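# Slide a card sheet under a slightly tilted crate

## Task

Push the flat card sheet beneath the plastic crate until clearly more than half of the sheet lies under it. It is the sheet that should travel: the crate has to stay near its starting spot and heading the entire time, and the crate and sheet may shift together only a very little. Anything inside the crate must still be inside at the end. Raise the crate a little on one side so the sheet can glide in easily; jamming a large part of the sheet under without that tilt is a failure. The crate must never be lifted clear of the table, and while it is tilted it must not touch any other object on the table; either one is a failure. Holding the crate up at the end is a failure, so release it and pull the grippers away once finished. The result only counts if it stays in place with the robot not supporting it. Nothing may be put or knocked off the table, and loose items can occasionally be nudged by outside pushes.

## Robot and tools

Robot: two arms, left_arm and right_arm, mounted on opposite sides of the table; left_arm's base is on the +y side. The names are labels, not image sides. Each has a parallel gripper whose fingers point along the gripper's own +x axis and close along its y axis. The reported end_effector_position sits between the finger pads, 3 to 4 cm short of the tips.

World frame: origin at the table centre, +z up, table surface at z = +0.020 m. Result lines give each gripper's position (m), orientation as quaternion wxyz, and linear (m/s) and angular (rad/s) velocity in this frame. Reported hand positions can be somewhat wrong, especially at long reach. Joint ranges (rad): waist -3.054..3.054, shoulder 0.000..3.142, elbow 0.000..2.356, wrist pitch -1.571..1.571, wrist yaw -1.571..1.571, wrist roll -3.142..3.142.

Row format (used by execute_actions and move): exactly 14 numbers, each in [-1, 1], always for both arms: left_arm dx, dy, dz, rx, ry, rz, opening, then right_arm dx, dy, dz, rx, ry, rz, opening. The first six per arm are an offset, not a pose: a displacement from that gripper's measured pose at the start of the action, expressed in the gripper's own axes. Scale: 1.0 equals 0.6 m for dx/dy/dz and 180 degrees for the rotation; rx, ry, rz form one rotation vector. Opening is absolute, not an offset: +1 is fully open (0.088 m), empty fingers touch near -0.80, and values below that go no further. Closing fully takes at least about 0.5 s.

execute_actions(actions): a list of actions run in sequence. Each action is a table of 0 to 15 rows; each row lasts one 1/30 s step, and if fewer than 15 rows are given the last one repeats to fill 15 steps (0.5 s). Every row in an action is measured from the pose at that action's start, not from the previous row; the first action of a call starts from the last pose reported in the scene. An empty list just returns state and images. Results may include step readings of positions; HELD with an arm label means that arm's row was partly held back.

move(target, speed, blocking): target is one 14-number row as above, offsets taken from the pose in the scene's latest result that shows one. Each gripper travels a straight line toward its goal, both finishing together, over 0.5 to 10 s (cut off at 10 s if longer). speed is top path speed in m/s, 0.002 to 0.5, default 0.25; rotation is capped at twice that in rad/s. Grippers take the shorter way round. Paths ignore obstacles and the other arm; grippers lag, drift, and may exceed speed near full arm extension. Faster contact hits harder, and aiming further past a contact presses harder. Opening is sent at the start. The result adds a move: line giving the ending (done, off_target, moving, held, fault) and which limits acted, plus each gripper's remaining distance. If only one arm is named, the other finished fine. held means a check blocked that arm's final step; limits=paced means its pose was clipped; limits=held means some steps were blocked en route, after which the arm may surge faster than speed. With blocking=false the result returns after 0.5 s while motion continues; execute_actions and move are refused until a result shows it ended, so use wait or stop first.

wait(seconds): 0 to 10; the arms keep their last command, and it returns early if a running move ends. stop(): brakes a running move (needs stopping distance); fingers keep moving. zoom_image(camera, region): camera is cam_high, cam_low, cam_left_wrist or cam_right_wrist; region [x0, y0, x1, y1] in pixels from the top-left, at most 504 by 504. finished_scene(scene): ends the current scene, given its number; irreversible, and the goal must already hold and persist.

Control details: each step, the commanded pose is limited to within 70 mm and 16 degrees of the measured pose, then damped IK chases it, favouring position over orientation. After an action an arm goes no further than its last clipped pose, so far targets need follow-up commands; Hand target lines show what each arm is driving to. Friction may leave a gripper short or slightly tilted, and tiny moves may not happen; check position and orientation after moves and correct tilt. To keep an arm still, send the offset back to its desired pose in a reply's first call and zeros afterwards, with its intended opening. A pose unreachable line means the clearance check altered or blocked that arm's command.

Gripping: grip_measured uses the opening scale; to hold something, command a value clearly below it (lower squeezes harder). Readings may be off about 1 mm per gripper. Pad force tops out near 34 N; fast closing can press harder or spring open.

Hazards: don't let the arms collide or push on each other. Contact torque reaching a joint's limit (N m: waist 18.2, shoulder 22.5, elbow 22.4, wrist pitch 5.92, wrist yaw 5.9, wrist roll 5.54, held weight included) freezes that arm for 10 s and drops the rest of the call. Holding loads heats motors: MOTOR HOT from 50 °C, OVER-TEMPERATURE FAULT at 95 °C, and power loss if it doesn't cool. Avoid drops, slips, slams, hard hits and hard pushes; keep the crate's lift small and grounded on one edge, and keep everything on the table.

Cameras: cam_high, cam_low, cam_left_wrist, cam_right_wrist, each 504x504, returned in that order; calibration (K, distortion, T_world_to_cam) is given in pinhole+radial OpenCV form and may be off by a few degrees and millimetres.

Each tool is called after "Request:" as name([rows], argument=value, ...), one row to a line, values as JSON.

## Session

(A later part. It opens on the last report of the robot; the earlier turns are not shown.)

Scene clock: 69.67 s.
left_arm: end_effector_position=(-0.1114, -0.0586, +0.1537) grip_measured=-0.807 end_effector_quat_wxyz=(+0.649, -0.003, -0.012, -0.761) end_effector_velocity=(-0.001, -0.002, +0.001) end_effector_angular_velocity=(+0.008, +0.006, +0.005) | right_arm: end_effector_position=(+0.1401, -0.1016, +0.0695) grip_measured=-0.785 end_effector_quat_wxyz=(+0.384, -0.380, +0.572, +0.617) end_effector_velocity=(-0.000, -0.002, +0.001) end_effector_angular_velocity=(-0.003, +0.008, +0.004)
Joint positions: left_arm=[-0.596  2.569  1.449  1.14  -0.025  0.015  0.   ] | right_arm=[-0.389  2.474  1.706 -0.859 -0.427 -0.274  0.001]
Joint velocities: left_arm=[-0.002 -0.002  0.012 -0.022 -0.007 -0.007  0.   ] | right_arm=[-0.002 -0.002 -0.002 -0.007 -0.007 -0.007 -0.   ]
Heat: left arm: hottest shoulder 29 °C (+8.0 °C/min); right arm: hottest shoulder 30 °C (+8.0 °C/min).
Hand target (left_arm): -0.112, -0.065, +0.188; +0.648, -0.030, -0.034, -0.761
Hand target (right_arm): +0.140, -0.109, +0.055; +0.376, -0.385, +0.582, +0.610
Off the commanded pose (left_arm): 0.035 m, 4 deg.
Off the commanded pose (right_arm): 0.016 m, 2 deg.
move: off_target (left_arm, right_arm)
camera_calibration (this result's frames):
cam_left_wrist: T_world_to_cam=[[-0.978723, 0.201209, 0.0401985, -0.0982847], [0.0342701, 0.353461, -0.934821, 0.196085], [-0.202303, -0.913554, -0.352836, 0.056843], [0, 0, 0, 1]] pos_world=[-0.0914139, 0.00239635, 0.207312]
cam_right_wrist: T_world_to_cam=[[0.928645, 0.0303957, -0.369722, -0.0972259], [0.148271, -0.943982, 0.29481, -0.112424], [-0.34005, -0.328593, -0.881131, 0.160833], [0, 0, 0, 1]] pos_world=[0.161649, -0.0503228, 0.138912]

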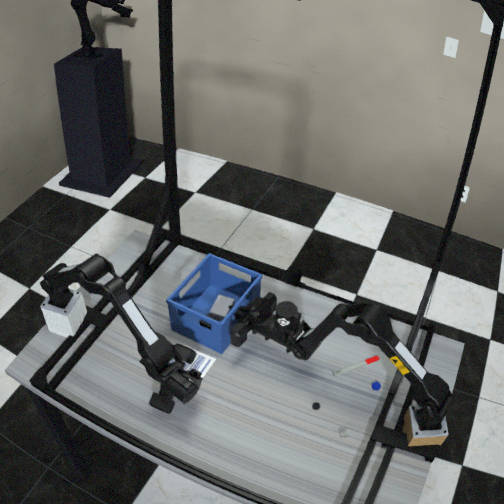

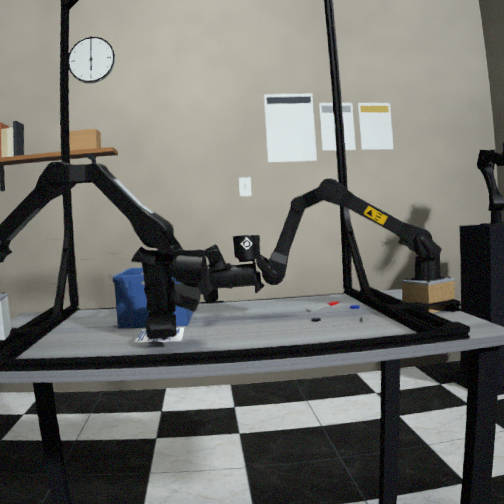

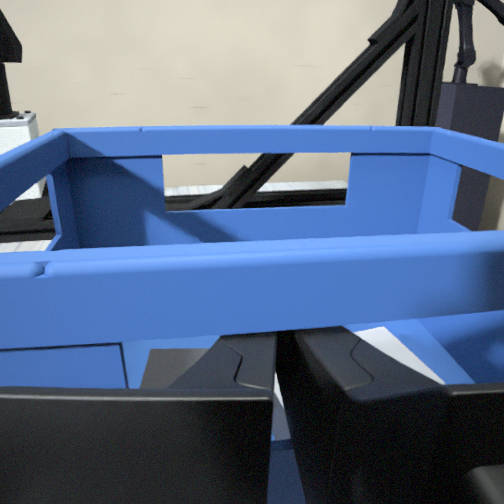

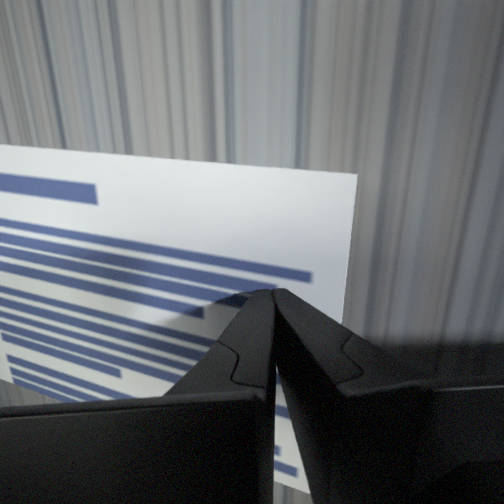

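Request:
execute_actions([
  [[0.01,0,0.06,0,-0.022,0,-1,0.025,-0.012,-0.012,0,0.01,0,-1],[0.01,0,0.063,0,-0.022,0,-1,0.025,-0.012,-0.012,0,0.01,0,-1],[0.011,0,0.066,0,-0.022,0,-1,0.025,-0.012,-0.012,0,0.01,0,-1],[0.011,0,0.069,0,-0.022,0,-1,0.025,-0.012,-0.012,0,0.01,0,-1],[0.012,0,0.072,0,-0.022,0,-1,0.025,-0.012,-0.012,0,0.01,0,-1],[0.012,0,0.075,0,-0.022,0,-1,0.025,-0.012,-0.012,0,0.01,0,-1],[0.013,0,0.078,0,-0.022,0,-1,0.025,-0.012,-0.012,0,0.01,0,-1],[0.013,0,0.081,0,-0.022,0,-1,0.025,-0.012,-0.012,0,0.01,0,-1],[0.014,0,0.084,0,-0.022,0,-1,0.025,-0.012,-0.012,0,0.01,0,-1],[0.014,0,0.087,0,-0.022,0,-1,0.025,-0.012,-0.012,0,0.01,0,-1],[0.015,0,0.09,0,-0.022,0,-1,0.025,-0.012,-0.012,0,0.01,0,-1],[0.015,0,0.093,0,-0.022,0,-1,0.035,-0.017,-0.012,0,0.01,0,-1]],
])

Request:
wait(seconds=0.5)

Request:
zoom_image(camera="cam_low", region=[100, 230, 280, 360])

Scene clock: 77.43 s.
left_arm: end_effector_position=(-0.1115, -0.0603, +0.1590) grip_measured=-0.807 end_effector_quat_wxyz=(+0.649, +0.008, -0.003, -0.761) end_effector_velocity=(-0.003, -0.000, +0.004) end_effector_angular_velocity=(+0.040, +0.015, -0.010) | right_arm: end_effector_position=(+0.1403, -0.1006, +0.0677) grip_measured=-0.785 end_effector_quat_wxyz=(+0.383, -0.381, +0.567, +0.621) end_effector_velocity=(+0.003, +0.012, +0.001) end_effector_angular_velocity=(+0.059, -0.005, +0.004)
Joint positions: left_arm=[-0.595  2.539  1.451  1.079 -0.025  0.015  0.   ] | right_arm=[-0.389  2.478  1.705 -0.851 -0.429 -0.284  0.001]
Joint velocities: left_arm=[-0.002 -0.032 -0.002 -0.066  0.007 -0.022  0.   ] | right_arm=[-0.002 -0.002  0.002  0.051 -0.007 -0.007 -0.   ]
Heat: left arm: hottest shoulder 33 °C (+12.1 °C/min); right arm: hottest shoulder 30 °C (+8.1 °C/min).
Hand target (left_arm): -0.113, -0.065, +0.209; +0.648, -0.029, -0.034, -0.760
Hand target (right_arm): +0.141, -0.108, +0.047; +0.375, -0.390, +0.578, +0.611
Off the commanded pose (left_arm): 0.051 m, 6 deg.
Off the commanded pose (right_arm): 0.023 m, 2 deg.
Step readings (end_effector_position):
0: left_arm (-0.1113, -0.0591, +0.1547) | right_arm (+0.1402, -0.1016, +0.0690)
1: left_arm (-0.1113, -0.0591, +0.1547) | right_arm (+0.1402, -0.1016, +0.0690)
2: left_arm (-0.1113, -0.0591, +0.1548) | right_arm (+0.1402, -0.1015, +0.0690)
4: left_arm (-0.1114, -0.0593, +0.1556) | right_arm (+0.1402, -0.1015, +0.0690)
8: left_arm (-0.1114, -0.0597, +0.1571) | right_arm (+0.1402, -0.1016, +0.0689)
15: end_effector_position above
camera_calibration (this result's frames):
cam_left_wrist: T_world_to_cam=[[-0.979021, 0.199652, 0.0407137, -0.0984356], [0.0392072, 0.38066, -0.923883, 0.202061], [-0.199953, -0.902905, -0.380502, 0.062361], [0, 0, 0, 1]] pos_world=[-0.0918234, -0.000957551, 0.214417]
cam_right_wrist: T_world_to_cam=[[0.928417, 0.0414793, -0.369217, -0.0970308], [0.156299, -0.945141, 0.286843, -0.111712], [-0.337064, -0.324019, -0.883968, 0.159834], [0, 0, 0, 1]] pos_world=[0.16142, -0.0497696, 0.137507]

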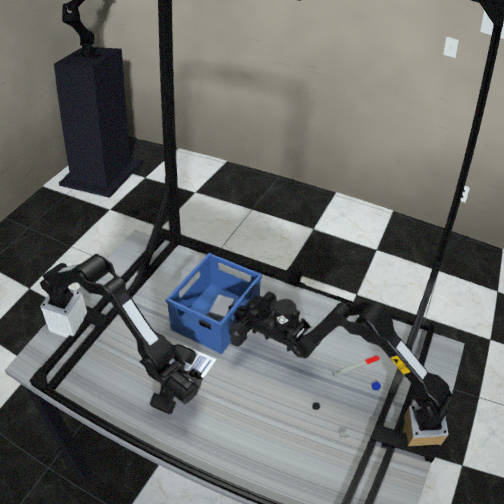

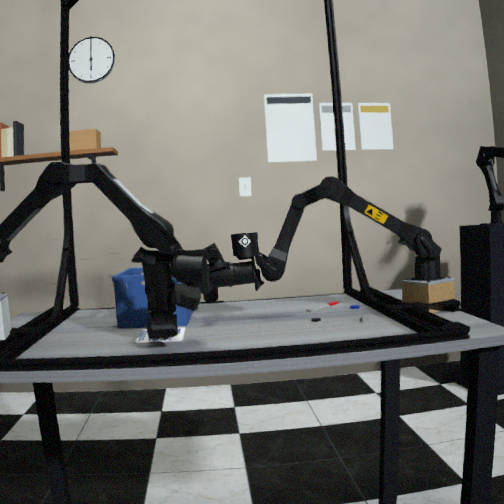

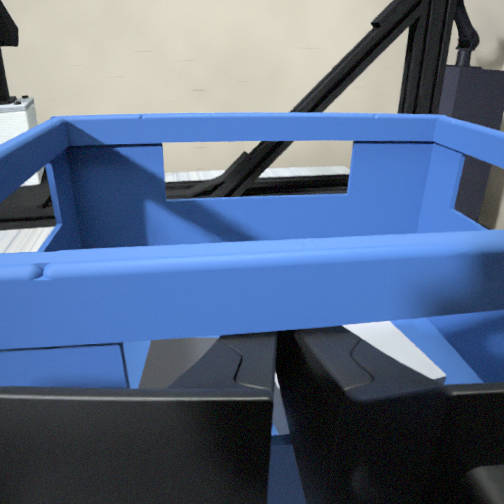

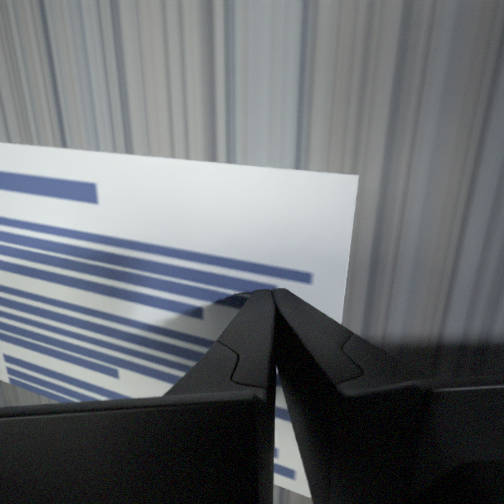

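Scene clock: 77.93 s.
left_arm: end_effector_position=(-0.1115, -0.0604, +0.1593) grip_measured=-0.807 end_effector_quat_wxyz=(+0.649, +0.010, -0.002, -0.761) end_effector_velocity=(+0.003, -0.000, -0.004) end_effector_angular_velocity=(+0.023, +0.003, +0.010) | right_arm: end_effector_position=(+0.1405, -0.0999, +0.0675) grip_measured=-0.785 end_effector_quat_wxyz=(+0.384, -0.380, +0.566, +0.622) end_effector_velocity=(+0.002, -0.003, -0.001) end_effector_angular_velocity=(-0.007, +0.009, -0.001)
Joint positions: left_arm=[-0.595  2.537  1.451  1.073 -0.025  0.015  0.   ] | right_arm=[-0.389  2.478  1.705 -0.847 -0.429 -0.284  0.001]
Joint velocities: left_arm=[ 0.002 -0.002 -0.002 -0.022 -0.007 -0.007  0.   ] | right_arm=[-0.007  0.002 -0.002 -0.007 -0.007 -0.007 -0.   ]
Heat: left arm: hottest shoulder 34 °C (+13.0 °C/min); right arm: hottest shoulder 30 °C (+8.0 °C/min).
Hand target (left_arm): -0.113, -0.065, +0.209; +0.648, -0.030, -0.034, -0.761
Hand target (right_arm): +0.141, -0.108, +0.047; +0.375, -0.390, +0.578, +0.611
Off the commanded pose (left_arm): 0.051 m, 6 deg.
Off the commanded pose (right_arm): 0.023 m, 2 deg.
wait: 0.50 s; at rest by 0.17 s
camera_calibration (this result's frames):
cam_left_wrist: T_world_to_cam=[[-0.979046, 0.199514, 0.0407709, -0.0984655], [0.0397886, 0.383776, -0.922569, 0.202398], [-0.199712, -0.901615, -0.383673, 0.0629876], [0, 0, 0, 1]] pos_world=[-0.091876, -0.00123951, 0.214907]
cam_right_wrist: T_world_to_cam=[[0.928557, 0.0427284, -0.368722, -0.0971502], [0.156174, -0.946123, 0.283655, -0.110873], [-0.336737, -0.320975, -0.885203, 0.160288], [0, 0, 0, 1]] pos_world=[0.1615, -0.0493, 0.137515]

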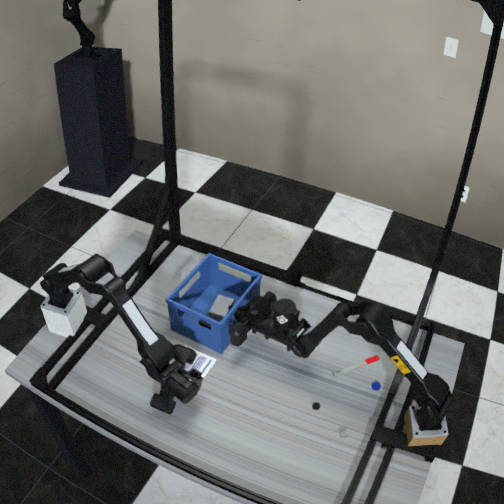

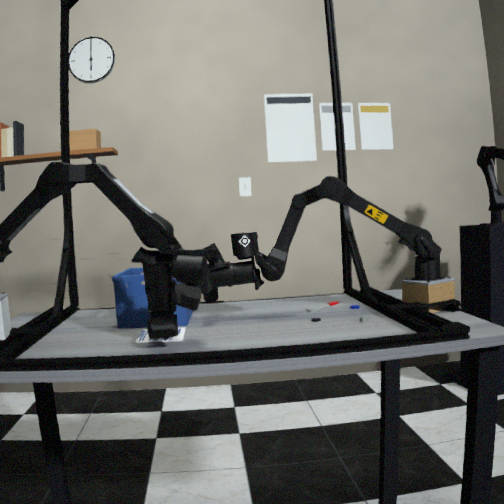

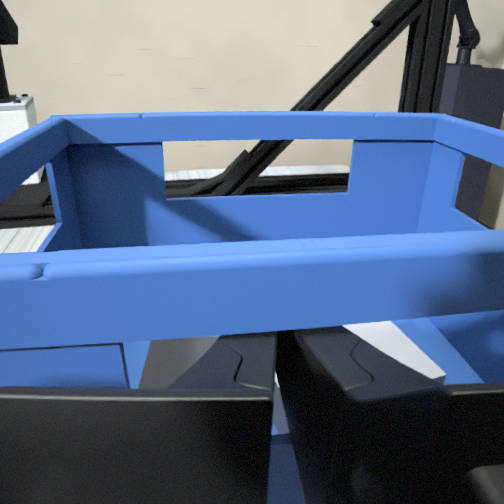

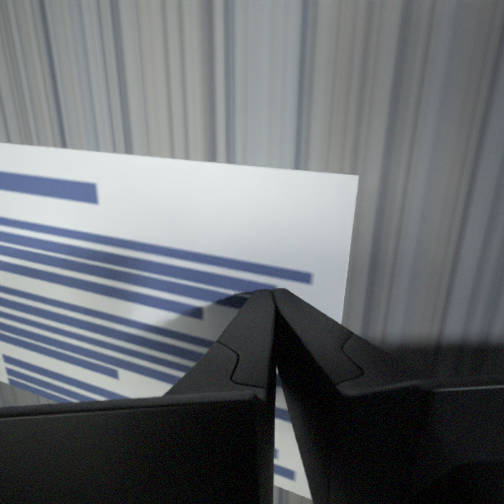

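Region (100, 230, 280, 360) of cam_low's 504x504 image, scaled by 2.800, with more detail than that image has.

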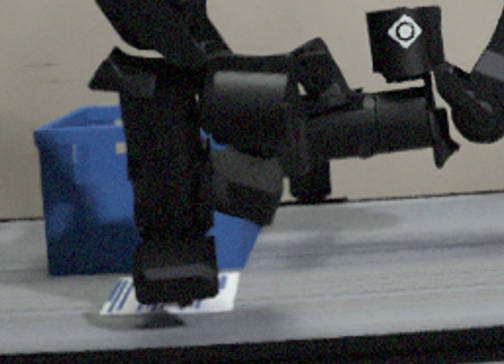

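Request:
execute_actions([
  [[0.015,0,0.09,0,-0.04,0,-1,0.025,-0.012,-0.015,0,0.012,0,-1],[0.015,0,0.09,0,-0.04,0,-1,0.025,-0.012,-0.015,0,0.012,0,-1],[0.02,0,0.095,0,-0.05,0,-1,0.025,-0.012,-0.015,0,0.012,0,-1],[0.02,0,0.095,0,-0.05,0,-1,0.025,-0.012,-0.015,0,0.012,0,-1],[0.025,0,0.1,0,-0.06,0,-1,0.025,-0.012,-0.015,0,0.012,0,-1],[0.025,0,0.1,0,-0.06,0,-1,0.025,-0.012,-0.015,0,0.012,0,-1],[0.03,0,0.105,0,-0.07,0,-1,0.025,-0.012,-0.015,0,0.012,0,-1]],
])

Request:
zoom_image(camera="cam_low", region=[100, 230, 280, 360])

Scene clock: 83.37 s.
left_arm: end_effector_position=(-0.1141, -0.0693, +0.1849) grip_measured=-0.807 end_effector_quat_wxyz=(+0.647, -0.038, -0.040, -0.761) end_effector_velocity=(+0.001, -0.012, +0.009) end_effector_angular_velocity=(-0.044, +0.017, +0.009) | right_arm: end_effector_position=(+0.1403, -0.0998, +0.0671) grip_measured=-0.785 end_effector_quat_wxyz=(+0.382, -0.382, +0.562, +0.626) end_effector_velocity=(+0.000, +0.001, +0.004) end_effector_angular_velocity=(+0.007, +0.006, +0.004)
Joint positions: left_arm=[-0.596  2.568  1.514  1.164 -0.022  0.014  0.   ] | right_arm=[-0.389  2.479  1.705 -0.845 -0.43  -0.297  0.001]
Joint velocities: left_arm=[ 0.002  0.037  0.076  0.007 -0.007 -0.007  0.   ] | right_arm=[-0.002 -0.007  0.002 -0.007 -0.007 -0.007  0.   ]
Heat: left arm: hottest shoulder 38 °C (+16.2 °C/min); right arm: hottest shoulder 30 °C (+7.1 °C/min).
Hand target (left_arm): -0.115, -0.076, +0.222; +0.645, -0.074, -0.072, -0.757
Hand target (right_arm): +0.141, -0.108, +0.051; +0.373, -0.392, +0.573, +0.615
Off the commanded pose (left_arm): 0.038 m, 6 deg.
Off the commanded pose (right_arm): 0.019 m, 2 deg.
Step readings (end_effector_position):
0: left_arm (-0.1115, -0.0604, +0.1597) | right_arm (+0.1404, -0.0996, +0.0671)
1: left_arm (-0.1115, -0.0604, +0.1597) | right_arm (+0.1404, -0.0996, +0.0671)
2: left_arm (-0.1115, -0.0604, +0.1599) | right_arm (+0.1404, -0.0996, +0.0671)
4: left_arm (-0.1118, -0.0606, +0.1632) | right_arm (+0.1403, -0.0997, +0.0671)
8: left_arm (-0.1130, -0.0636, +0.1742) | right_arm (+0.1403, -0.0998, +0.0671)
15: end_effector_position above
camera_calibration (this result's frames):
cam_left_wrist: T_world_to_cam=[[-0.977355, 0.208084, 0.0384578, -0.0990826], [0.019383, 0.26901, -0.962942, 0.226695], [-0.210718, -0.940391, -0.266951, 0.0387822], [0, 0, 0, 1]] pos_world=[-0.0930607, -0.00389526, 0.232458]
cam_right_wrist: T_world_to_cam=[[0.927826, 0.0558283, -0.368811, -0.0957784], [0.16738, -0.945917, 0.277894, -0.111756], [-0.33335, -0.319569, -0.886991, 0.159708], [0, 0, 0, 1]] pos_world=[0.16081, -0.0493269, 0.137392]

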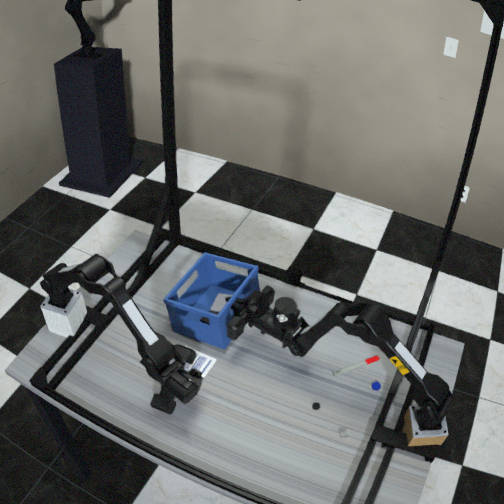

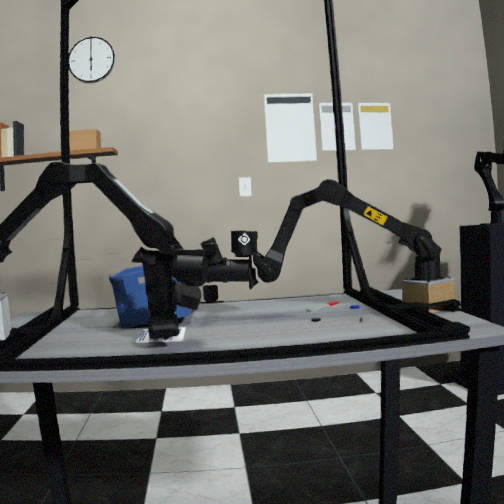

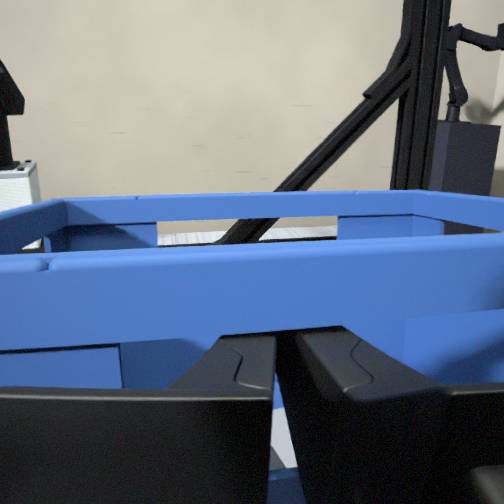

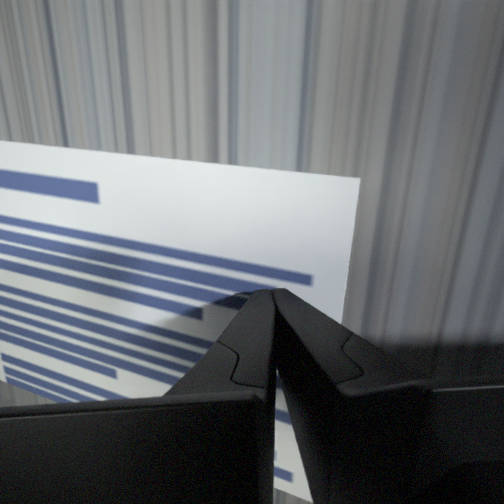

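Region (100, 230, 280, 360) of cam_low's 504x504 image, scaled by 2.800, with more detail than that image has.

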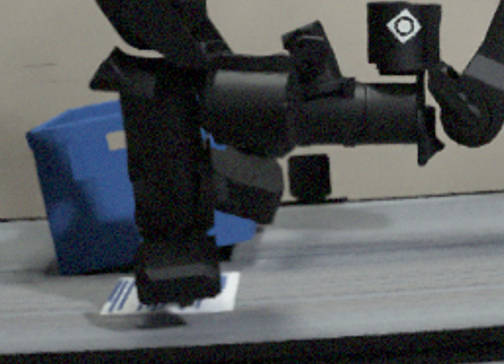

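Request:
execute_actions([
  [[0.018,0,0.06,0,-0.031,0,-1,0.029,-0.004,-0.012,0,0.01,0,-1],[0.018,0,0.06,0,-0.031,0,-1,0.032,0.004,-0.012,0,0.01,0,-1],[0.018,0,0.06,0,-0.031,0,-1,0.036,0.012,-0.012,0,0.01,0,-1],[0.018,0,0.06,0,-0.031,0,-1,0.04,0.02,-0.011,0,0.01,0,-1],[0.018,0,0.06,0,-0.031,0,-1,0.043,0.028,-0.011,0,0.01,0,-1],[0.018,0,0.06,0,-0.031,0,-1,0.047,0.036,-0.01,0,0.01,0,-1],[0.018,0,0.06,0,-0.031,0,-1,0.051,0.044,-0.01,0,0.01,0,-1],[0.018,0,0.06,0,-0.031,0,-1,0.054,0.052,-0.01,0,0.01,0,-1],[0.018,0,0.06,0,-0.031,0,-1,0.058,0.06,-0.009,0,0.01,0,-1],[0.018,0,0.06,0,-0.031,0,-1,0.062,0.068,-0.009,0,0.01,0,-1],[0.018,0,0.06,0,-0.031,0,-1,0.065,0.076,-0.008,0,0.01,0,-1],[0.018,0,0.06,0,-0.031,0,-1,0.069,0.084,-0.008,0,0.01,0,-1],[0.018,0,0.06,0,-0.031,0,-1,0.073,0.092,-0.007,0,0.01,0,-1],[0.018,0,0.06,0,-0.031,0,-1,0.076,0.1,-0.007,0,0.01,0,-1]],
])

Request:
wait(seconds=0.4)

Scene clock: 96.13 s.
left_arm: end_effector_position=(-0.1134, -0.0709, +0.1862) grip_measured=-0.807 end_effector_quat_wxyz=(+0.647, -0.042, -0.044, -0.760) end_effector_velocity=(-0.000, +0.000, +0.002) end_effector_angular_velocity=(+0.004, +0.008, +0.004) | right_arm: end_effector_position=(+0.0852, -0.0941, +0.0659) grip_measured=-0.785 end_effector_quat_wxyz=(+0.382, -0.381, +0.555, +0.633) end_effector_velocity=(-0.153, +0.007, +0.003) end_effector_angular_velocity=(+0.033, +0.011, +0.072)
Joint positions: left_arm=[-0.595  2.574  1.525  1.171 -0.022  0.015  0.   ] | right_arm=[-0.264  2.448  1.638 -0.737 -0.435 -0.168  0.001]
Joint velocities: left_arm=[-0.002 -0.007 -0.002 -0.007 -0.007 -0.007  0.   ] | right_arm=[ 0.344 -0.066 -0.12   0.212 -0.007  0.3   -0.   ]
Heat: left arm: hottest shoulder 41 °C (+18.3 °C/min); right arm: hottest shoulder 30 °C (+6.1 °C/min).
Hand target (left_arm): -0.115, -0.074, +0.222; +0.644, -0.075, -0.072, -0.758
Hand target (right_arm): +0.068, -0.107, +0.051; +0.372, -0.392, +0.568, +0.621
Off the commanded pose (left_arm): 0.036 m, 5 deg.
Off the commanded pose (right_arm): 0.027 m, 3 deg.
Step readings (end_effector_position):
0: left_arm (-0.1135, -0.0709, +0.1852) | right_arm (+0.1405, -0.0996, +0.0670)
1: left_arm (-0.1134, -0.0709, +0.1854) | right_arm (+0.1405, -0.0996, +0.0670)
2: left_arm (-0.1134, -0.0708, +0.1857) | right_arm (+0.1404, -0.0996, +0.0669)
4: left_arm (-0.1134, -0.0708, +0.1859) | right_arm (+0.1388, -0.0990, +0.0657)
8: left_arm (-0.1134, -0.0708, +0.1861) | right_arm (+0.1257, -0.0953, +0.0658)
15: end_effector_position above
camera_calibration (this result's frames):
cam_left_wrist: T_world_to_cam=[[-0.977623, 0.206938, 0.0378249, -0.098129], [0.0175073, 0.259216, -0.965661, 0.22802], [-0.209636, -0.94339, -0.257039, 0.035886], [0, 0, 0, 1]] pos_world=[-0.0924022, -0.0049454, 0.233126]
cam_right_wrist: T_world_to_cam=[[0.927225, 0.0699811, -0.367908, -0.0440106], [0.175047, -0.949454, 0.260567, -0.0967207], [-0.331077, -0.306006, -0.892608, 0.143534], [0, 0, 0, 1]] pos_world=[0.105259, -0.0448296, 0.13713]

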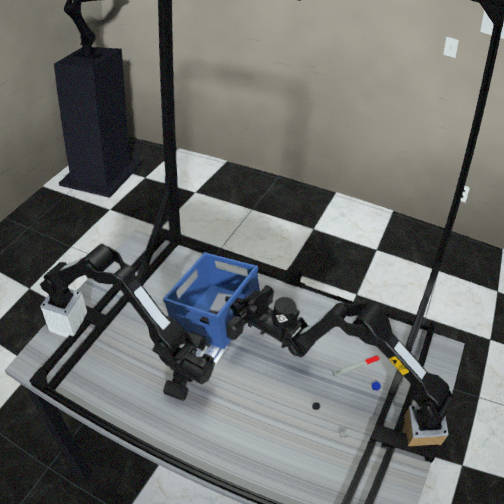

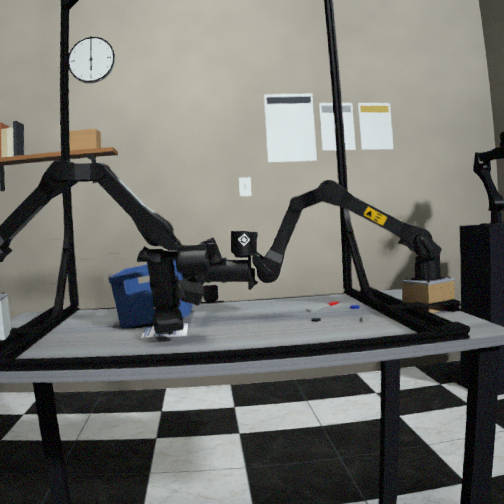

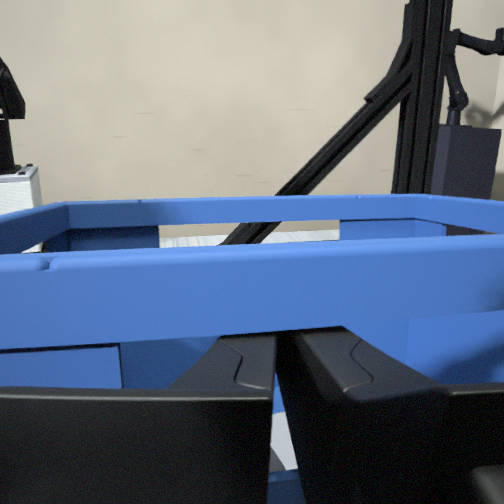

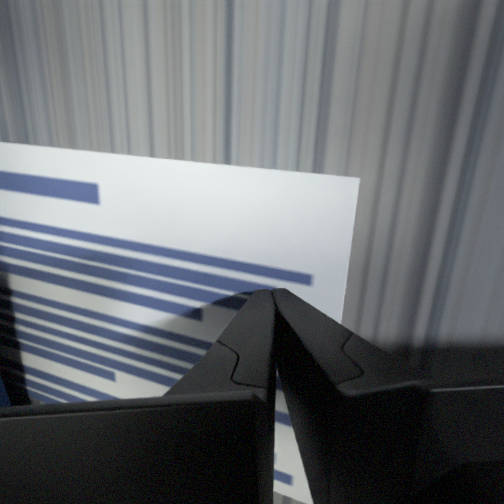

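Scene clock: 96.53 s.
left_arm: end_effector_position=(-0.1134, -0.0708, +0.1861) grip_measured=-0.807 end_effector_quat_wxyz=(+0.647, -0.042, -0.044, -0.760) end_effector_velocity=(-0.003, +0.001, -0.001) end_effector_angular_velocity=(+0.009, +0.007, -0.001) | right_arm: end_effector_position=(+0.0722, -0.0945, +0.0657) grip_measured=-0.785 end_effector_quat_wxyz=(+0.381, -0.381, +0.555, +0.633) end_effector_velocity=(-0.000, -0.003, -0.000) end_effector_angular_velocity=(-0.015, +0.009, -0.009)
Joint positions: left_arm=[-0.595  2.575  1.525  1.171 -0.022  0.015  0.   ] | right_arm=[-0.235  2.443  1.626 -0.719 -0.436 -0.138  0.001]
Joint velocities: left_arm=[-0.007 -0.002 -0.002 -0.007 -0.007 -0.007  0.   ] | right_arm=[-0.002 -0.002 -0.007 -0.007 -0.007  0.007 -0.   ]
Heat: left arm: hottest shoulder 41 °C (+18.1 °C/min); right arm: hottest shoulder 30 °C (+6.0 °C/min).
Hand target (left_arm): -0.115, -0.074, +0.221; +0.644, -0.075, -0.072, -0.758
Hand target (right_arm): +0.068, -0.107, +0.051; +0.372, -0.392, +0.568, +0.620
Off the commanded pose (left_arm): 0.036 m, 5 deg.
Off the commanded pose (right_arm): 0.020 m, 3 deg.
wait: 0.40 s; at rest by 0.30 s
camera_calibration (this result's frames):
cam_left_wrist: T_world_to_cam=[[-0.977623, 0.206938, 0.0378249, -0.0981237], [0.0175073, 0.259216, -0.965661, 0.22787], [-0.209636, -0.94339, -0.257039, 0.0358622], [0, 0, 0, 1]] pos_world=[-0.0923993, -0.00493008, 0.232975]
cam_right_wrist: T_world_to_cam=[[0.926352, 0.0711598, -0.369877, -0.0317238], [0.177204, -0.948864, 0.261256, -0.0948258], [-0.332372, -0.307559, -0.891592, 0.138811], [0, 0, 0, 1]] pos_world=[0.0923278, -0.0450269, 0.136802]

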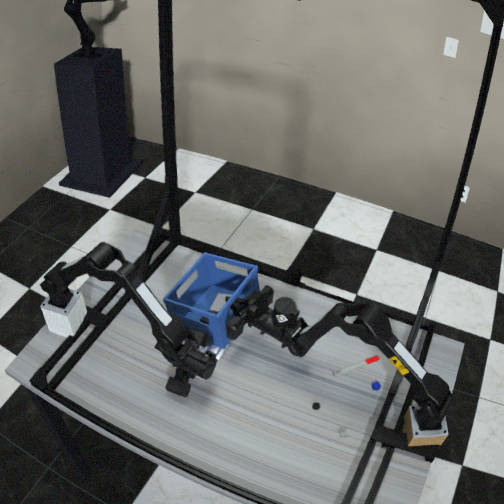

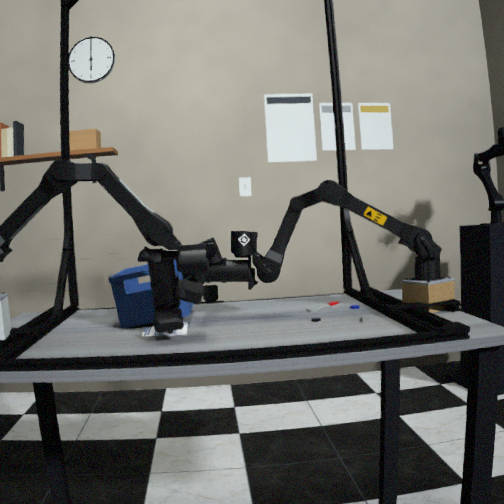

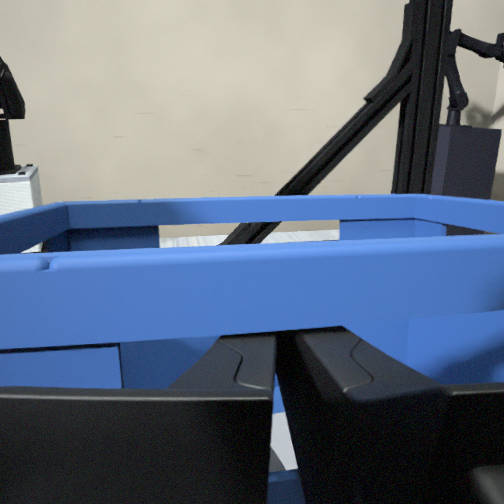

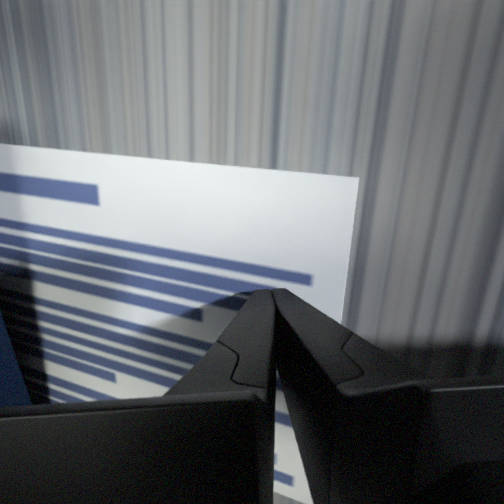

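Request:
execute_actions([
  [[0.012,0,0.058,0,-0.028,0,-1,-0.035,0,0,0,0,0,-1]],
  [[0.012,0,0.058,0,-0.028,0,-1,0,0,0,0.04,0,0,-1],[0.012,0,0.058,0,-0.028,0,-1,0,0,0,0.08,0,0,-1],[0.012,0,0.058,0,-0.028,0,-1,0,0,0,0.25,0,0,-1]],
  [[0.012,0,0.058,0,-0.028,0,-1,0,0,0,0.25,0,0,-1]],
])

Scene clock: 103.83 s.
left_arm: end_effector_position=(-0.1140, -0.0703, +0.1876) grip_measured=-0.807 end_effector_quat_wxyz=(+0.646, -0.047, -0.047, -0.760) end_effector_velocity=(-0.000, +0.000, -0.001) end_effector_angular_velocity=(+0.009, +0.007, +0.004) | right_arm: end_effector_position=(+0.0782, -0.0985, +0.0821) grip_measured=-0.785 end_effector_quat_wxyz=(+0.531, -0.037, +0.841, +0.095) end_effector_velocity=(+0.003, +0.011, -0.001) end_effector_angular_velocity=(-0.121, +0.004, -0.379)
Joint positions: left_arm=[-0.595  2.577  1.525  1.185 -0.022  0.015  0.   ] | right_arm=[-0.254  2.416  1.646 -0.798 -0.45   1.296  0.001]
Joint velocities: left_arm=[-0.002 -0.002 -0.002 -0.007 -0.007 -0.007  0.   ] | right_arm=[-0.002 -0.002 -0.007  0.066  0.007  0.418 -0.   ]
Heat: left arm: hottest shoulder 43 °C (+18.1 °C/min); right arm: hottest shoulder 31 °C (+6.0 °C/min).
Hand target (left_arm): -0.114, -0.072, +0.222; +0.644, -0.079, -0.074, -0.757
Hand target (right_arm): +0.079, -0.099, +0.080; +0.534, -0.023, +0.842, +0.074
Off the commanded pose (left_arm): 0.035 m, 5 deg.
Off the commanded pose (right_arm): 0.002 m, 3 deg.
Step readings (end_effector_position; steps 1 to 15: 1st action; 16 to 30: 2nd action; 31 to 45: 3rd action):
0: left_arm (-0.1134, -0.0708, +0.1857) | right_arm (+0.0715, -0.0943, +0.0662)
1: left_arm (-0.1134, -0.0708, +0.1858) | right_arm (+0.0716, -0.0936, +0.0685)
2: left_arm (-0.1134, -0.0707, +0.1860) | right_arm (+0.0723, -0.0956, +0.0700)
4: left_arm (-0.1134, -0.0707, +0.1863) | right_arm (+0.0744, -0.0996, +0.0711)
8: left_arm (-0.1134, -0.0707, +0.1865) | right_arm (+0.0788, -0.1009, +0.0737)
15: left_arm (-0.1134, -0.0707, +0.1864) | right_arm (+0.0800, -0.0989, +0.0782)
16: left_arm (-0.1134, -0.0707, +0.1865) | right_arm (+0.0800, -0.0990, +0.0782)
17: left_arm (-0.1134, -0.0706, +0.1866) | right_arm (+0.0800, -0.0993, +0.0782)
19: left_arm (-0.1134, -0.0706, +0.1869) | right_arm (+0.0796, -0.0997, +0.0788)
23: left_arm (-0.1137, -0.0705, +0.1869) | right_arm (+0.0790, -0.0992, +0.0800)
30: left_arm (-0.1137, -0.0705, +0.1870) | right_arm (+0.0790, -0.0987, +0.0803)
31: left_arm (-0.1137, -0.0705, +0.1870) | right_arm (+0.0791, -0.0984, +0.0804)
32: left_arm (-0.1137, -0.0704, +0.1871) | right_arm (+0.0791, -0.0984, +0.0805)
34: left_arm (-0.1137, -0.0704, +0.1873) | right_arm (+0.0787, -0.0990, +0.0810)
38: left_arm (-0.1140, -0.0703, +0.1876) | right_arm (+0.0781, -0.0992, +0.0819)
45: end_effector_position above
camera_calibration (this result's frames):
cam_left_wrist: T_world_to_cam=[[-0.977231, 0.208847, 0.0374368, -0.0985384], [0.0159591, 0.248293, -0.968554, 0.228861], [-0.211575, -0.945904, -0.245972, 0.0341632], [0, 0, 0, 1]] pos_world=[-0.0927192, -0.00392986, 0.233756]
cam_right_wrist: T_world_to_cam=[[0.167478, -0.983406, -0.0697424, -0.100094], [-0.670841, -0.165514, 0.722896, 0.00156046], [-0.722443, -0.0742828, -0.687428, 0.190927], [0, 0, 0, 1]] pos_world=[0.155744, -0.0839919, 0.12314]

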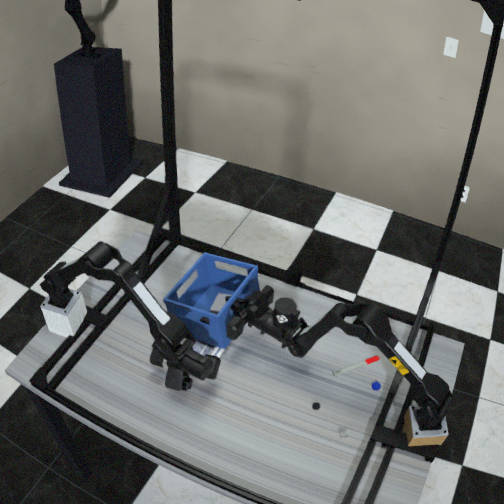

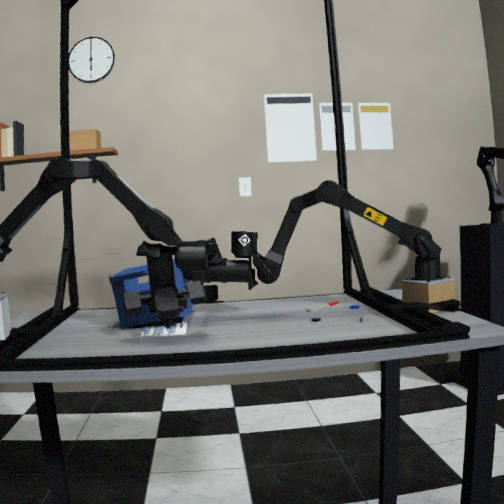

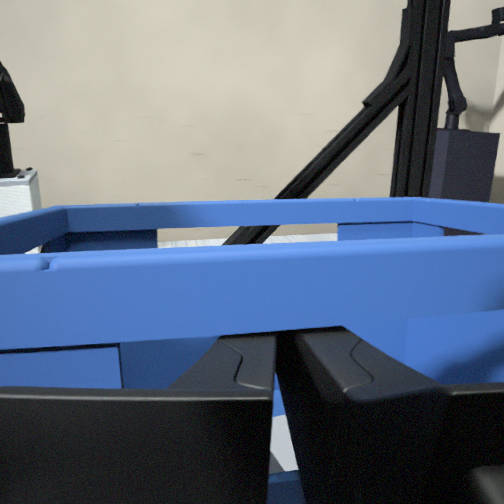

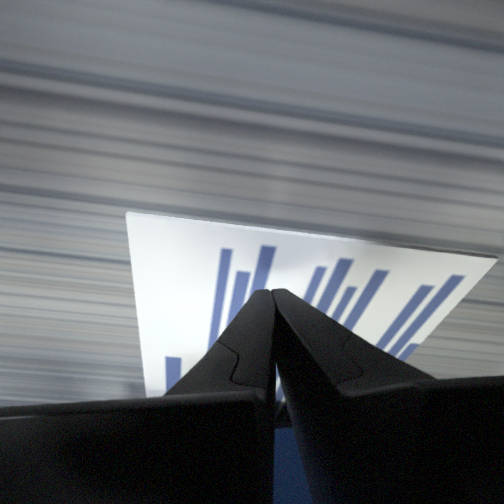

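Request:
execute_actions([
  [[0.014,0,0.057,0,-0.026,0,-1,0.02,-0.02,0.004,0.06,0,0,-1],[0.014,0,0.057,0,-0.026,0,-1,0.02,-0.02,0.004,0.06,0,0,-1],[0.014,0,0.057,0,-0.026,0,-1,0.03,-0.02,0.006,0.06,0,0,-1],[0.014,0,0.057,0,-0.026,0,-1,0.03,-0.02,0.006,0.06,0,0,-1],[0.014,0,0.057,0,-0.026,0,-1,0.04,-0.025,0.008,0.06,0,0,-1],[0.014,0,0.057,0,-0.026,0,-1,0.04,-0.025,0.008,0.06,0,0,-1],[0.014,0,0.057,0,-0.026,0,-1,0.052,-0.025,0.012,0.06,0,0,-1]],
  [[0.014,0,0.057,0,-0.026,0,-1,0.03,-0.02,-0.002,0,0,-0.012,-1],[0.014,0,0.057,0,-0.026,0,-1,0.03,-0.02,-0.002,0,0,-0.012,-1],[0.014,0,0.057,0,-0.026,0,-1,0.036,-0.02,-0.015,0,0,-0.012,-1],[0.014,0,0.057,0,-0.026,0,-1,0.036,-0.02,-0.015,0,0,-0.012,-1],[0.014,0,0.057,0,-0.026,0,-1,0.042,-0.02,-0.028,0,0,-0.012,-1],[0.014,0,0.057,0,-0.026,0,-1,0.042,-0.02,-0.028,0,0,-0.012,-1],[0.014,0,0.057,0,-0.026,0,-1,0.049,-0.02,-0.041,0,0,-0.012,-1]],
  [[0.014,0,0.057,0,-0.026,0,-1,0.03,-0.02,-0.002,0,0,-0.012,-1],[0.014,0,0.057,0,-0.026,0,-1,0.03,-0.02,-0.002,0,0,-0.012,-1],[0.014,0,0.057,0,-0.026,0,-1,0.036,-0.02,-0.015,0,0,-0.012,-1],[0.014,0,0.057,0,-0.026,0,-1,0.036,-0.02,-0.015,0,0,-0.012,-1],[0.014,0,0.057,0,-0.026,0,-1,0.042,-0.02,-0.028,0,0,-0.012,-1],[0.014,0,0.057,0,-0.026,0,-1,0.042,-0.02,-0.028,0,0,-0.012,-1],[0.014,0,0.057,0,-0.026,0,-1,0.049,-0.02,-0.041,0,0,-0.012,-1]],
])

Request:
zoom_image(camera="cam_high", region=[130, 240, 290, 400])

Scene clock: 115.93 s.
left_arm: end_effector_position=(-0.1139, -0.0700, +0.1859) grip_measured=-0.807 end_effector_quat_wxyz=(+0.646, -0.046, -0.047, -0.760) end_effector_velocity=(-0.006, +0.002, +0.002) end_effector_angular_velocity=(-0.006, +0.008, -0.016) | right_arm: end_effector_position=(+0.0112, -0.0969, +0.0652) grip_measured=-0.785 end_effector_quat_wxyz=(+0.522, +0.018, +0.851, +0.053) end_effector_velocity=(+0.002, +0.001, +0.000) end_effector_angular_velocity=(-0.009, -0.004, -0.036)
Joint positions: left_arm=[-0.595  2.58   1.523  1.187 -0.022  0.015  0.   ] | right_arm=[-0.106  2.409  1.542 -0.573 -0.465  1.613  0.001]
Joint velocities: left_arm=[-0.007 -0.002 -0.002  0.007  0.007 -0.007  0.   ] | right_arm=[-0.002 -0.002 -0.002  0.007  0.007  0.037 -0.   ]
Heat: left arm: hottest shoulder 46 °C (+18.0 °C/min); right arm: hottest shoulder 34 °C (+7.0 °C/min).
Hand target (left_arm): -0.115, -0.073, +0.221; +0.644, -0.077, -0.073, -0.758
Hand target (right_arm): +0.008, -0.110, +0.049; +0.527, +0.005, +0.849, +0.033
Off the commanded pose (left_arm): 0.035 m, 5 deg.
Off the commanded pose (right_arm): 0.022 m, 3 deg.
Step readings (end_effector_position; steps 1 to 15: 1st action; 16 to 30: 2nd action; 31 to 45: 3rd action):
0: left_arm (-0.1139, -0.0700, +0.1863) | right_arm (+0.0787, -0.0974, +0.0820)
1: left_arm (-0.1140, -0.0700, +0.1863) | right_arm (+0.0787, -0.0975, +0.0806)
2: left_arm (-0.1140, -0.0700, +0.1863) | right_arm (+0.0786, -0.0985, +0.0787)
4: left_arm (-0.1140, -0.0700, +0.1863) | right_arm (+0.0783, -0.1010, +0.0747)
8: left_arm (-0.1140, -0.0700, +0.1861) | right_arm (+0.0767, -0.1045, +0.0673)
15: left_arm (-0.1139, -0.0700, +0.1859) | right_arm (+0.0750, -0.1013, +0.0662)
16: left_arm (-0.1139, -0.0700, +0.1859) | right_arm (+0.0747, -0.1013, +0.0659)
17: left_arm (-0.1139, -0.0700, +0.1859) | right_arm (+0.0743, -0.1012, +0.0655)
19: left_arm (-0.1139, -0.0700, +0.1859) | right_arm (+0.0718, -0.1007, +0.0648)
23: left_arm (-0.1139, -0.0700, +0.1859) | right_arm (+0.0588, -0.0990, +0.0650)
30: left_arm (-0.1139, -0.0700, +0.1859) | right_arm (+0.0435, -0.0994, +0.0647)
31: left_arm (-0.1139, -0.0700, +0.1859) | right_arm (+0.0435, -0.0993, +0.0647)
32: left_arm (-0.1139, -0.0700, +0.1859) | right_arm (+0.0431, -0.0989, +0.0648)
34: left_arm (-0.1139, -0.0700, +0.1859) | right_arm (+0.0403, -0.0982, +0.0646)
38: left_arm (-0.1139, -0.0700, +0.1859) | right_arm (+0.0264, -0.0962, +0.0650)
45: end_effector_position above
camera_calibration (this result's frames):
cam_left_wrist: T_world_to_cam=[[-0.977245, 0.208777, 0.0374864, -0.0984979], [0.0162978, 0.250108, -0.968081, 0.227174], [-0.211489, -0.945441, -0.24782, 0.03445], [0, 0, 0, 1]] pos_world=[-0.0926732, -0.00368358, 0.232152]
cam_right_wrist: T_world_to_cam=[[0.0303434, -0.997833, -0.058377, -0.0890778], [-0.661027, -0.0638412, 0.747641, -0.0227724], [-0.749748, 0.0159028, -0.661532, 0.138349], [0, 0, 0, 1]] pos_world=[0.0913765, -0.0925387, 0.103348]

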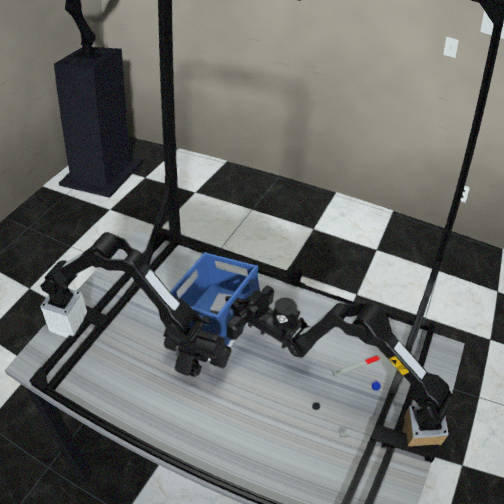

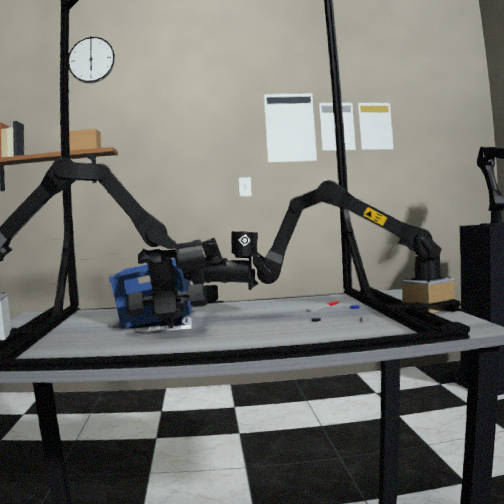

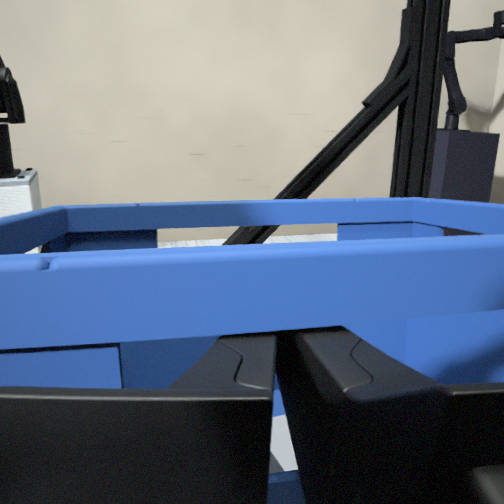

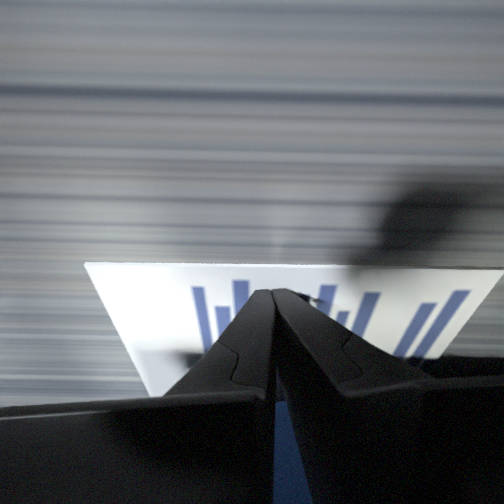

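Region (130, 240, 290, 400) of cam_high's 504x504 image, scaled by 3.150, with more detail than that image has.

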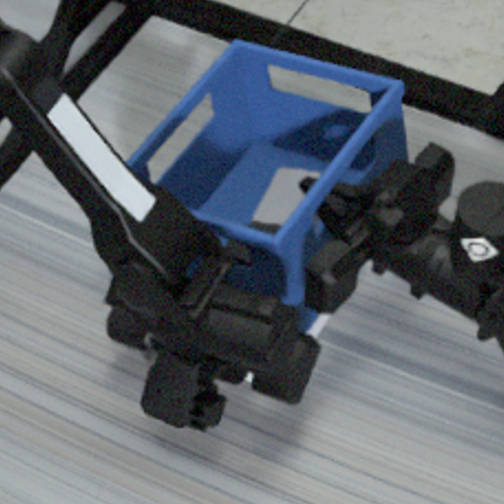

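Request:
execute_actions([
  [[0.014,0,0.057,0,-0.026,0,-1,0.03,-0.035,0,0,0,-0.015,-1],[0.014,0,0.057,0,-0.026,0,-1,0.03,-0.035,0,0,0,-0.015,-1],[0.014,0,0.057,0,-0.026,0,-1,0.033,-0.05,-0.013,0,0,-0.015,-1]],
  [[0.008,0,0.04,0,-0.022,0,-1,-0.05,0,0,0,0,0,-1]],
  [[0.004,0,0.035,0,-0.022,0,-1,-0.07,-0.04,0.05,0,0,0,-1]],
  [[0.004,0,0.035,0,-0.022,0,-1,-0.07,-0.06,0.05,0,0,0,-1]],
])

Scene clock: 122.83 s.
left_arm: end_effector_position=(-0.1125, -0.0637, +0.1744) grip_measured=-0.807 end_effector_quat_wxyz=(+0.646, -0.051, -0.050, -0.760) end_effector_velocity=(-0.002, +0.002, +0.000) end_effector_angular_velocity=(-0.001, +0.007, -0.011) | right_arm: end_effector_position=(+0.1076, -0.1703, +0.1195) grip_measured=-0.785 end_effector_quat_wxyz=(+0.520, +0.017, +0.852, +0.051) end_effector_velocity=(-0.004, -0.011, -0.002) end_effector_angular_velocity=(-0.020, +0.027, +0.030)
Joint positions: left_arm=[-0.595  2.605  1.498  1.25  -0.021  0.014  0.   ] | right_arm=[-0.363  2.111  1.266 -0.735 -0.484  1.325  0.001]
Joint velocities: left_arm=[-0.002 -0.002 -0.007  0.007  0.007 -0.007  0.   ] | right_arm=[-0.002 -0.002 -0.022 -0.022 -0.022 -0.037 -0.   ]
Heat: left arm: hottest shoulder 47 °C (+19.1 °C/min); right arm: hottest shoulder 34 °C (+6.0 °C/min).
Hand target (left_arm): -0.113, -0.066, +0.200; +0.644, -0.076, -0.072, -0.758
Hand target (right_arm): +0.107, -0.173, +0.122; +0.520, +0.015, +0.852, +0.053
Off the commanded pose (left_arm): 0.026 m, 4 deg.
Off the commanded pose (right_arm): 0.004 m, 0 deg.
Step readings (end_effector_position; steps 1 to 15: 1st action; 16 to 30: 2nd action; 31 to 45: 3rd action; 46 to 60: 4th action):
0: left_arm (-0.1139, -0.0700, +0.1855) | right_arm (+0.0106, -0.0968, +0.0654)
1: left_arm (-0.1139, -0.0700, +0.1855) | right_arm (+0.0105, -0.0971, +0.0648)
2: left_arm (-0.1139, -0.0700, +0.1855) | right_arm (+0.0105, -0.0975, +0.0645)
4: left_arm (-0.1139, -0.0700, +0.1855) | right_arm (+0.0086, -0.1000, +0.0647)
8: left_arm (-0.1139, -0.0700, +0.1855) | right_arm (+0.0001, -0.1078, +0.0642)
15: left_arm (-0.1139, -0.0700, +0.1855) | right_arm (-0.0017, -0.1093, +0.0641)
16: left_arm (-0.1139, -0.0700, +0.1854) | right_arm (-0.0017, -0.1088, +0.0674)
17: left_arm (-0.1139, -0.0699, +0.1856) | right_arm (-0.0001, -0.1122, +0.0699)
19: left_arm (-0.1138, -0.0697, +0.1851) | right_arm (+0.0043, -0.1156, +0.0730)
23: left_arm (-0.1138, -0.0695, +0.1846) | right_arm (+0.0111, -0.1141, +0.0811)
30: left_arm (-0.1138, -0.0694, +0.1844) | right_arm (+0.0121, -0.1143, +0.0848)
31: left_arm (-0.1138, -0.0691, +0.1836) | right_arm (+0.0131, -0.1162, +0.0865)
32: left_arm (-0.1137, -0.0687, +0.1834) | right_arm (+0.0185, -0.1222, +0.0882)
34: left_arm (-0.1135, -0.0677, +0.1816) | right_arm (+0.0352, -0.1309, +0.0932)
38: left_arm (-0.1131, -0.0669, +0.1797) | right_arm (+0.0585, -0.1323, +0.1014)
45: left_arm (-0.1131, -0.0666, +0.1793) | right_arm (+0.0601, -0.1363, +0.1024)
46: left_arm (-0.1130, -0.0664, +0.1786) | right_arm (+0.0612, -0.1394, +0.1039)
47: left_arm (-0.1130, -0.0659, +0.1783) | right_arm (+0.0667, -0.1475, +0.1055)
49: left_arm (-0.1130, -0.0647, +0.1764) | right_arm (+0.0834, -0.1609, +0.1101)
53: left_arm (-0.1126, -0.0640, +0.1749) | right_arm (+0.1064, -0.1664, +0.1175)
60: end_effector_position above
camera_calibration (this result's frames):
cam_left_wrist: T_world_to_cam=[[-0.977141, 0.209258, 0.037499, -0.0980119], [0.013897, 0.238886, -0.970948, 0.213899], [-0.212137, -0.948232, -0.236334, 0.0356092], [0, 0, 0, 1]] pos_world=[-0.09119, 0.00317806, 0.219776]
cam_right_wrist: T_world_to_cam=[[0.0307476, -0.998142, -0.0526005, -0.162901], [-0.658411, -0.0598207, 0.750278, -0.00425086], [-0.75203, 0.0115635, -0.659027, 0.246872], [0, 0, 0, 1]] pos_world=[0.187865, -0.165707, 0.157316]

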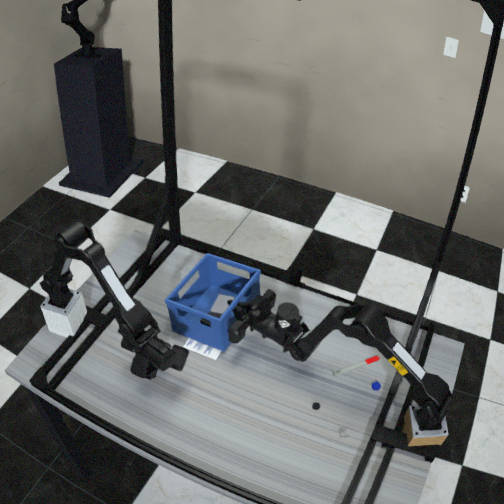

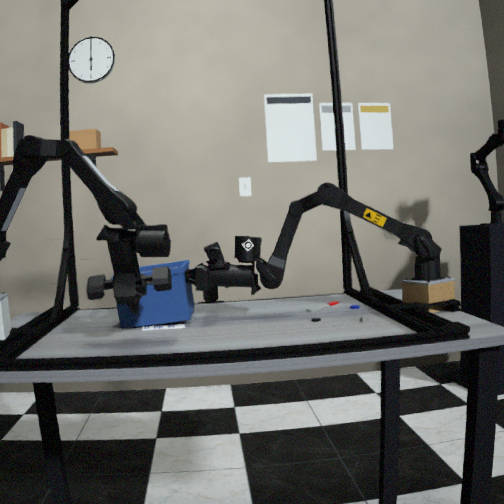

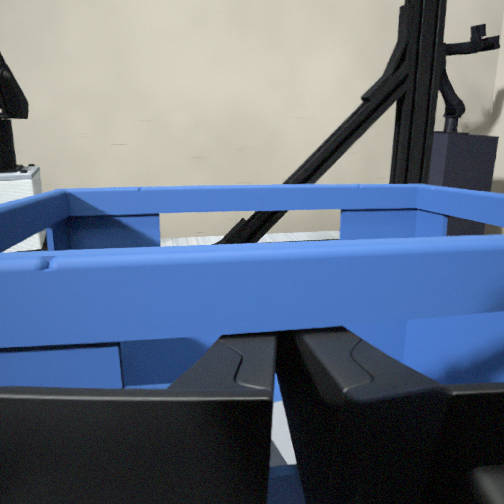

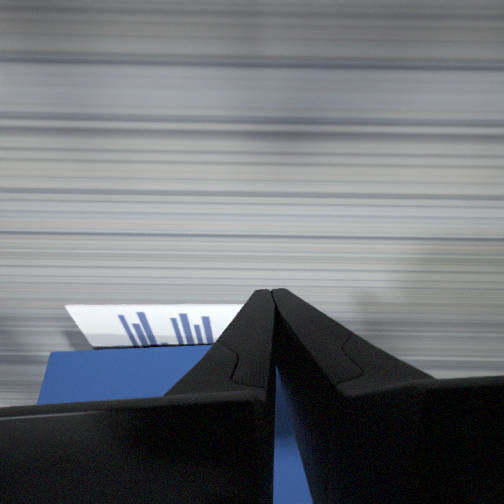

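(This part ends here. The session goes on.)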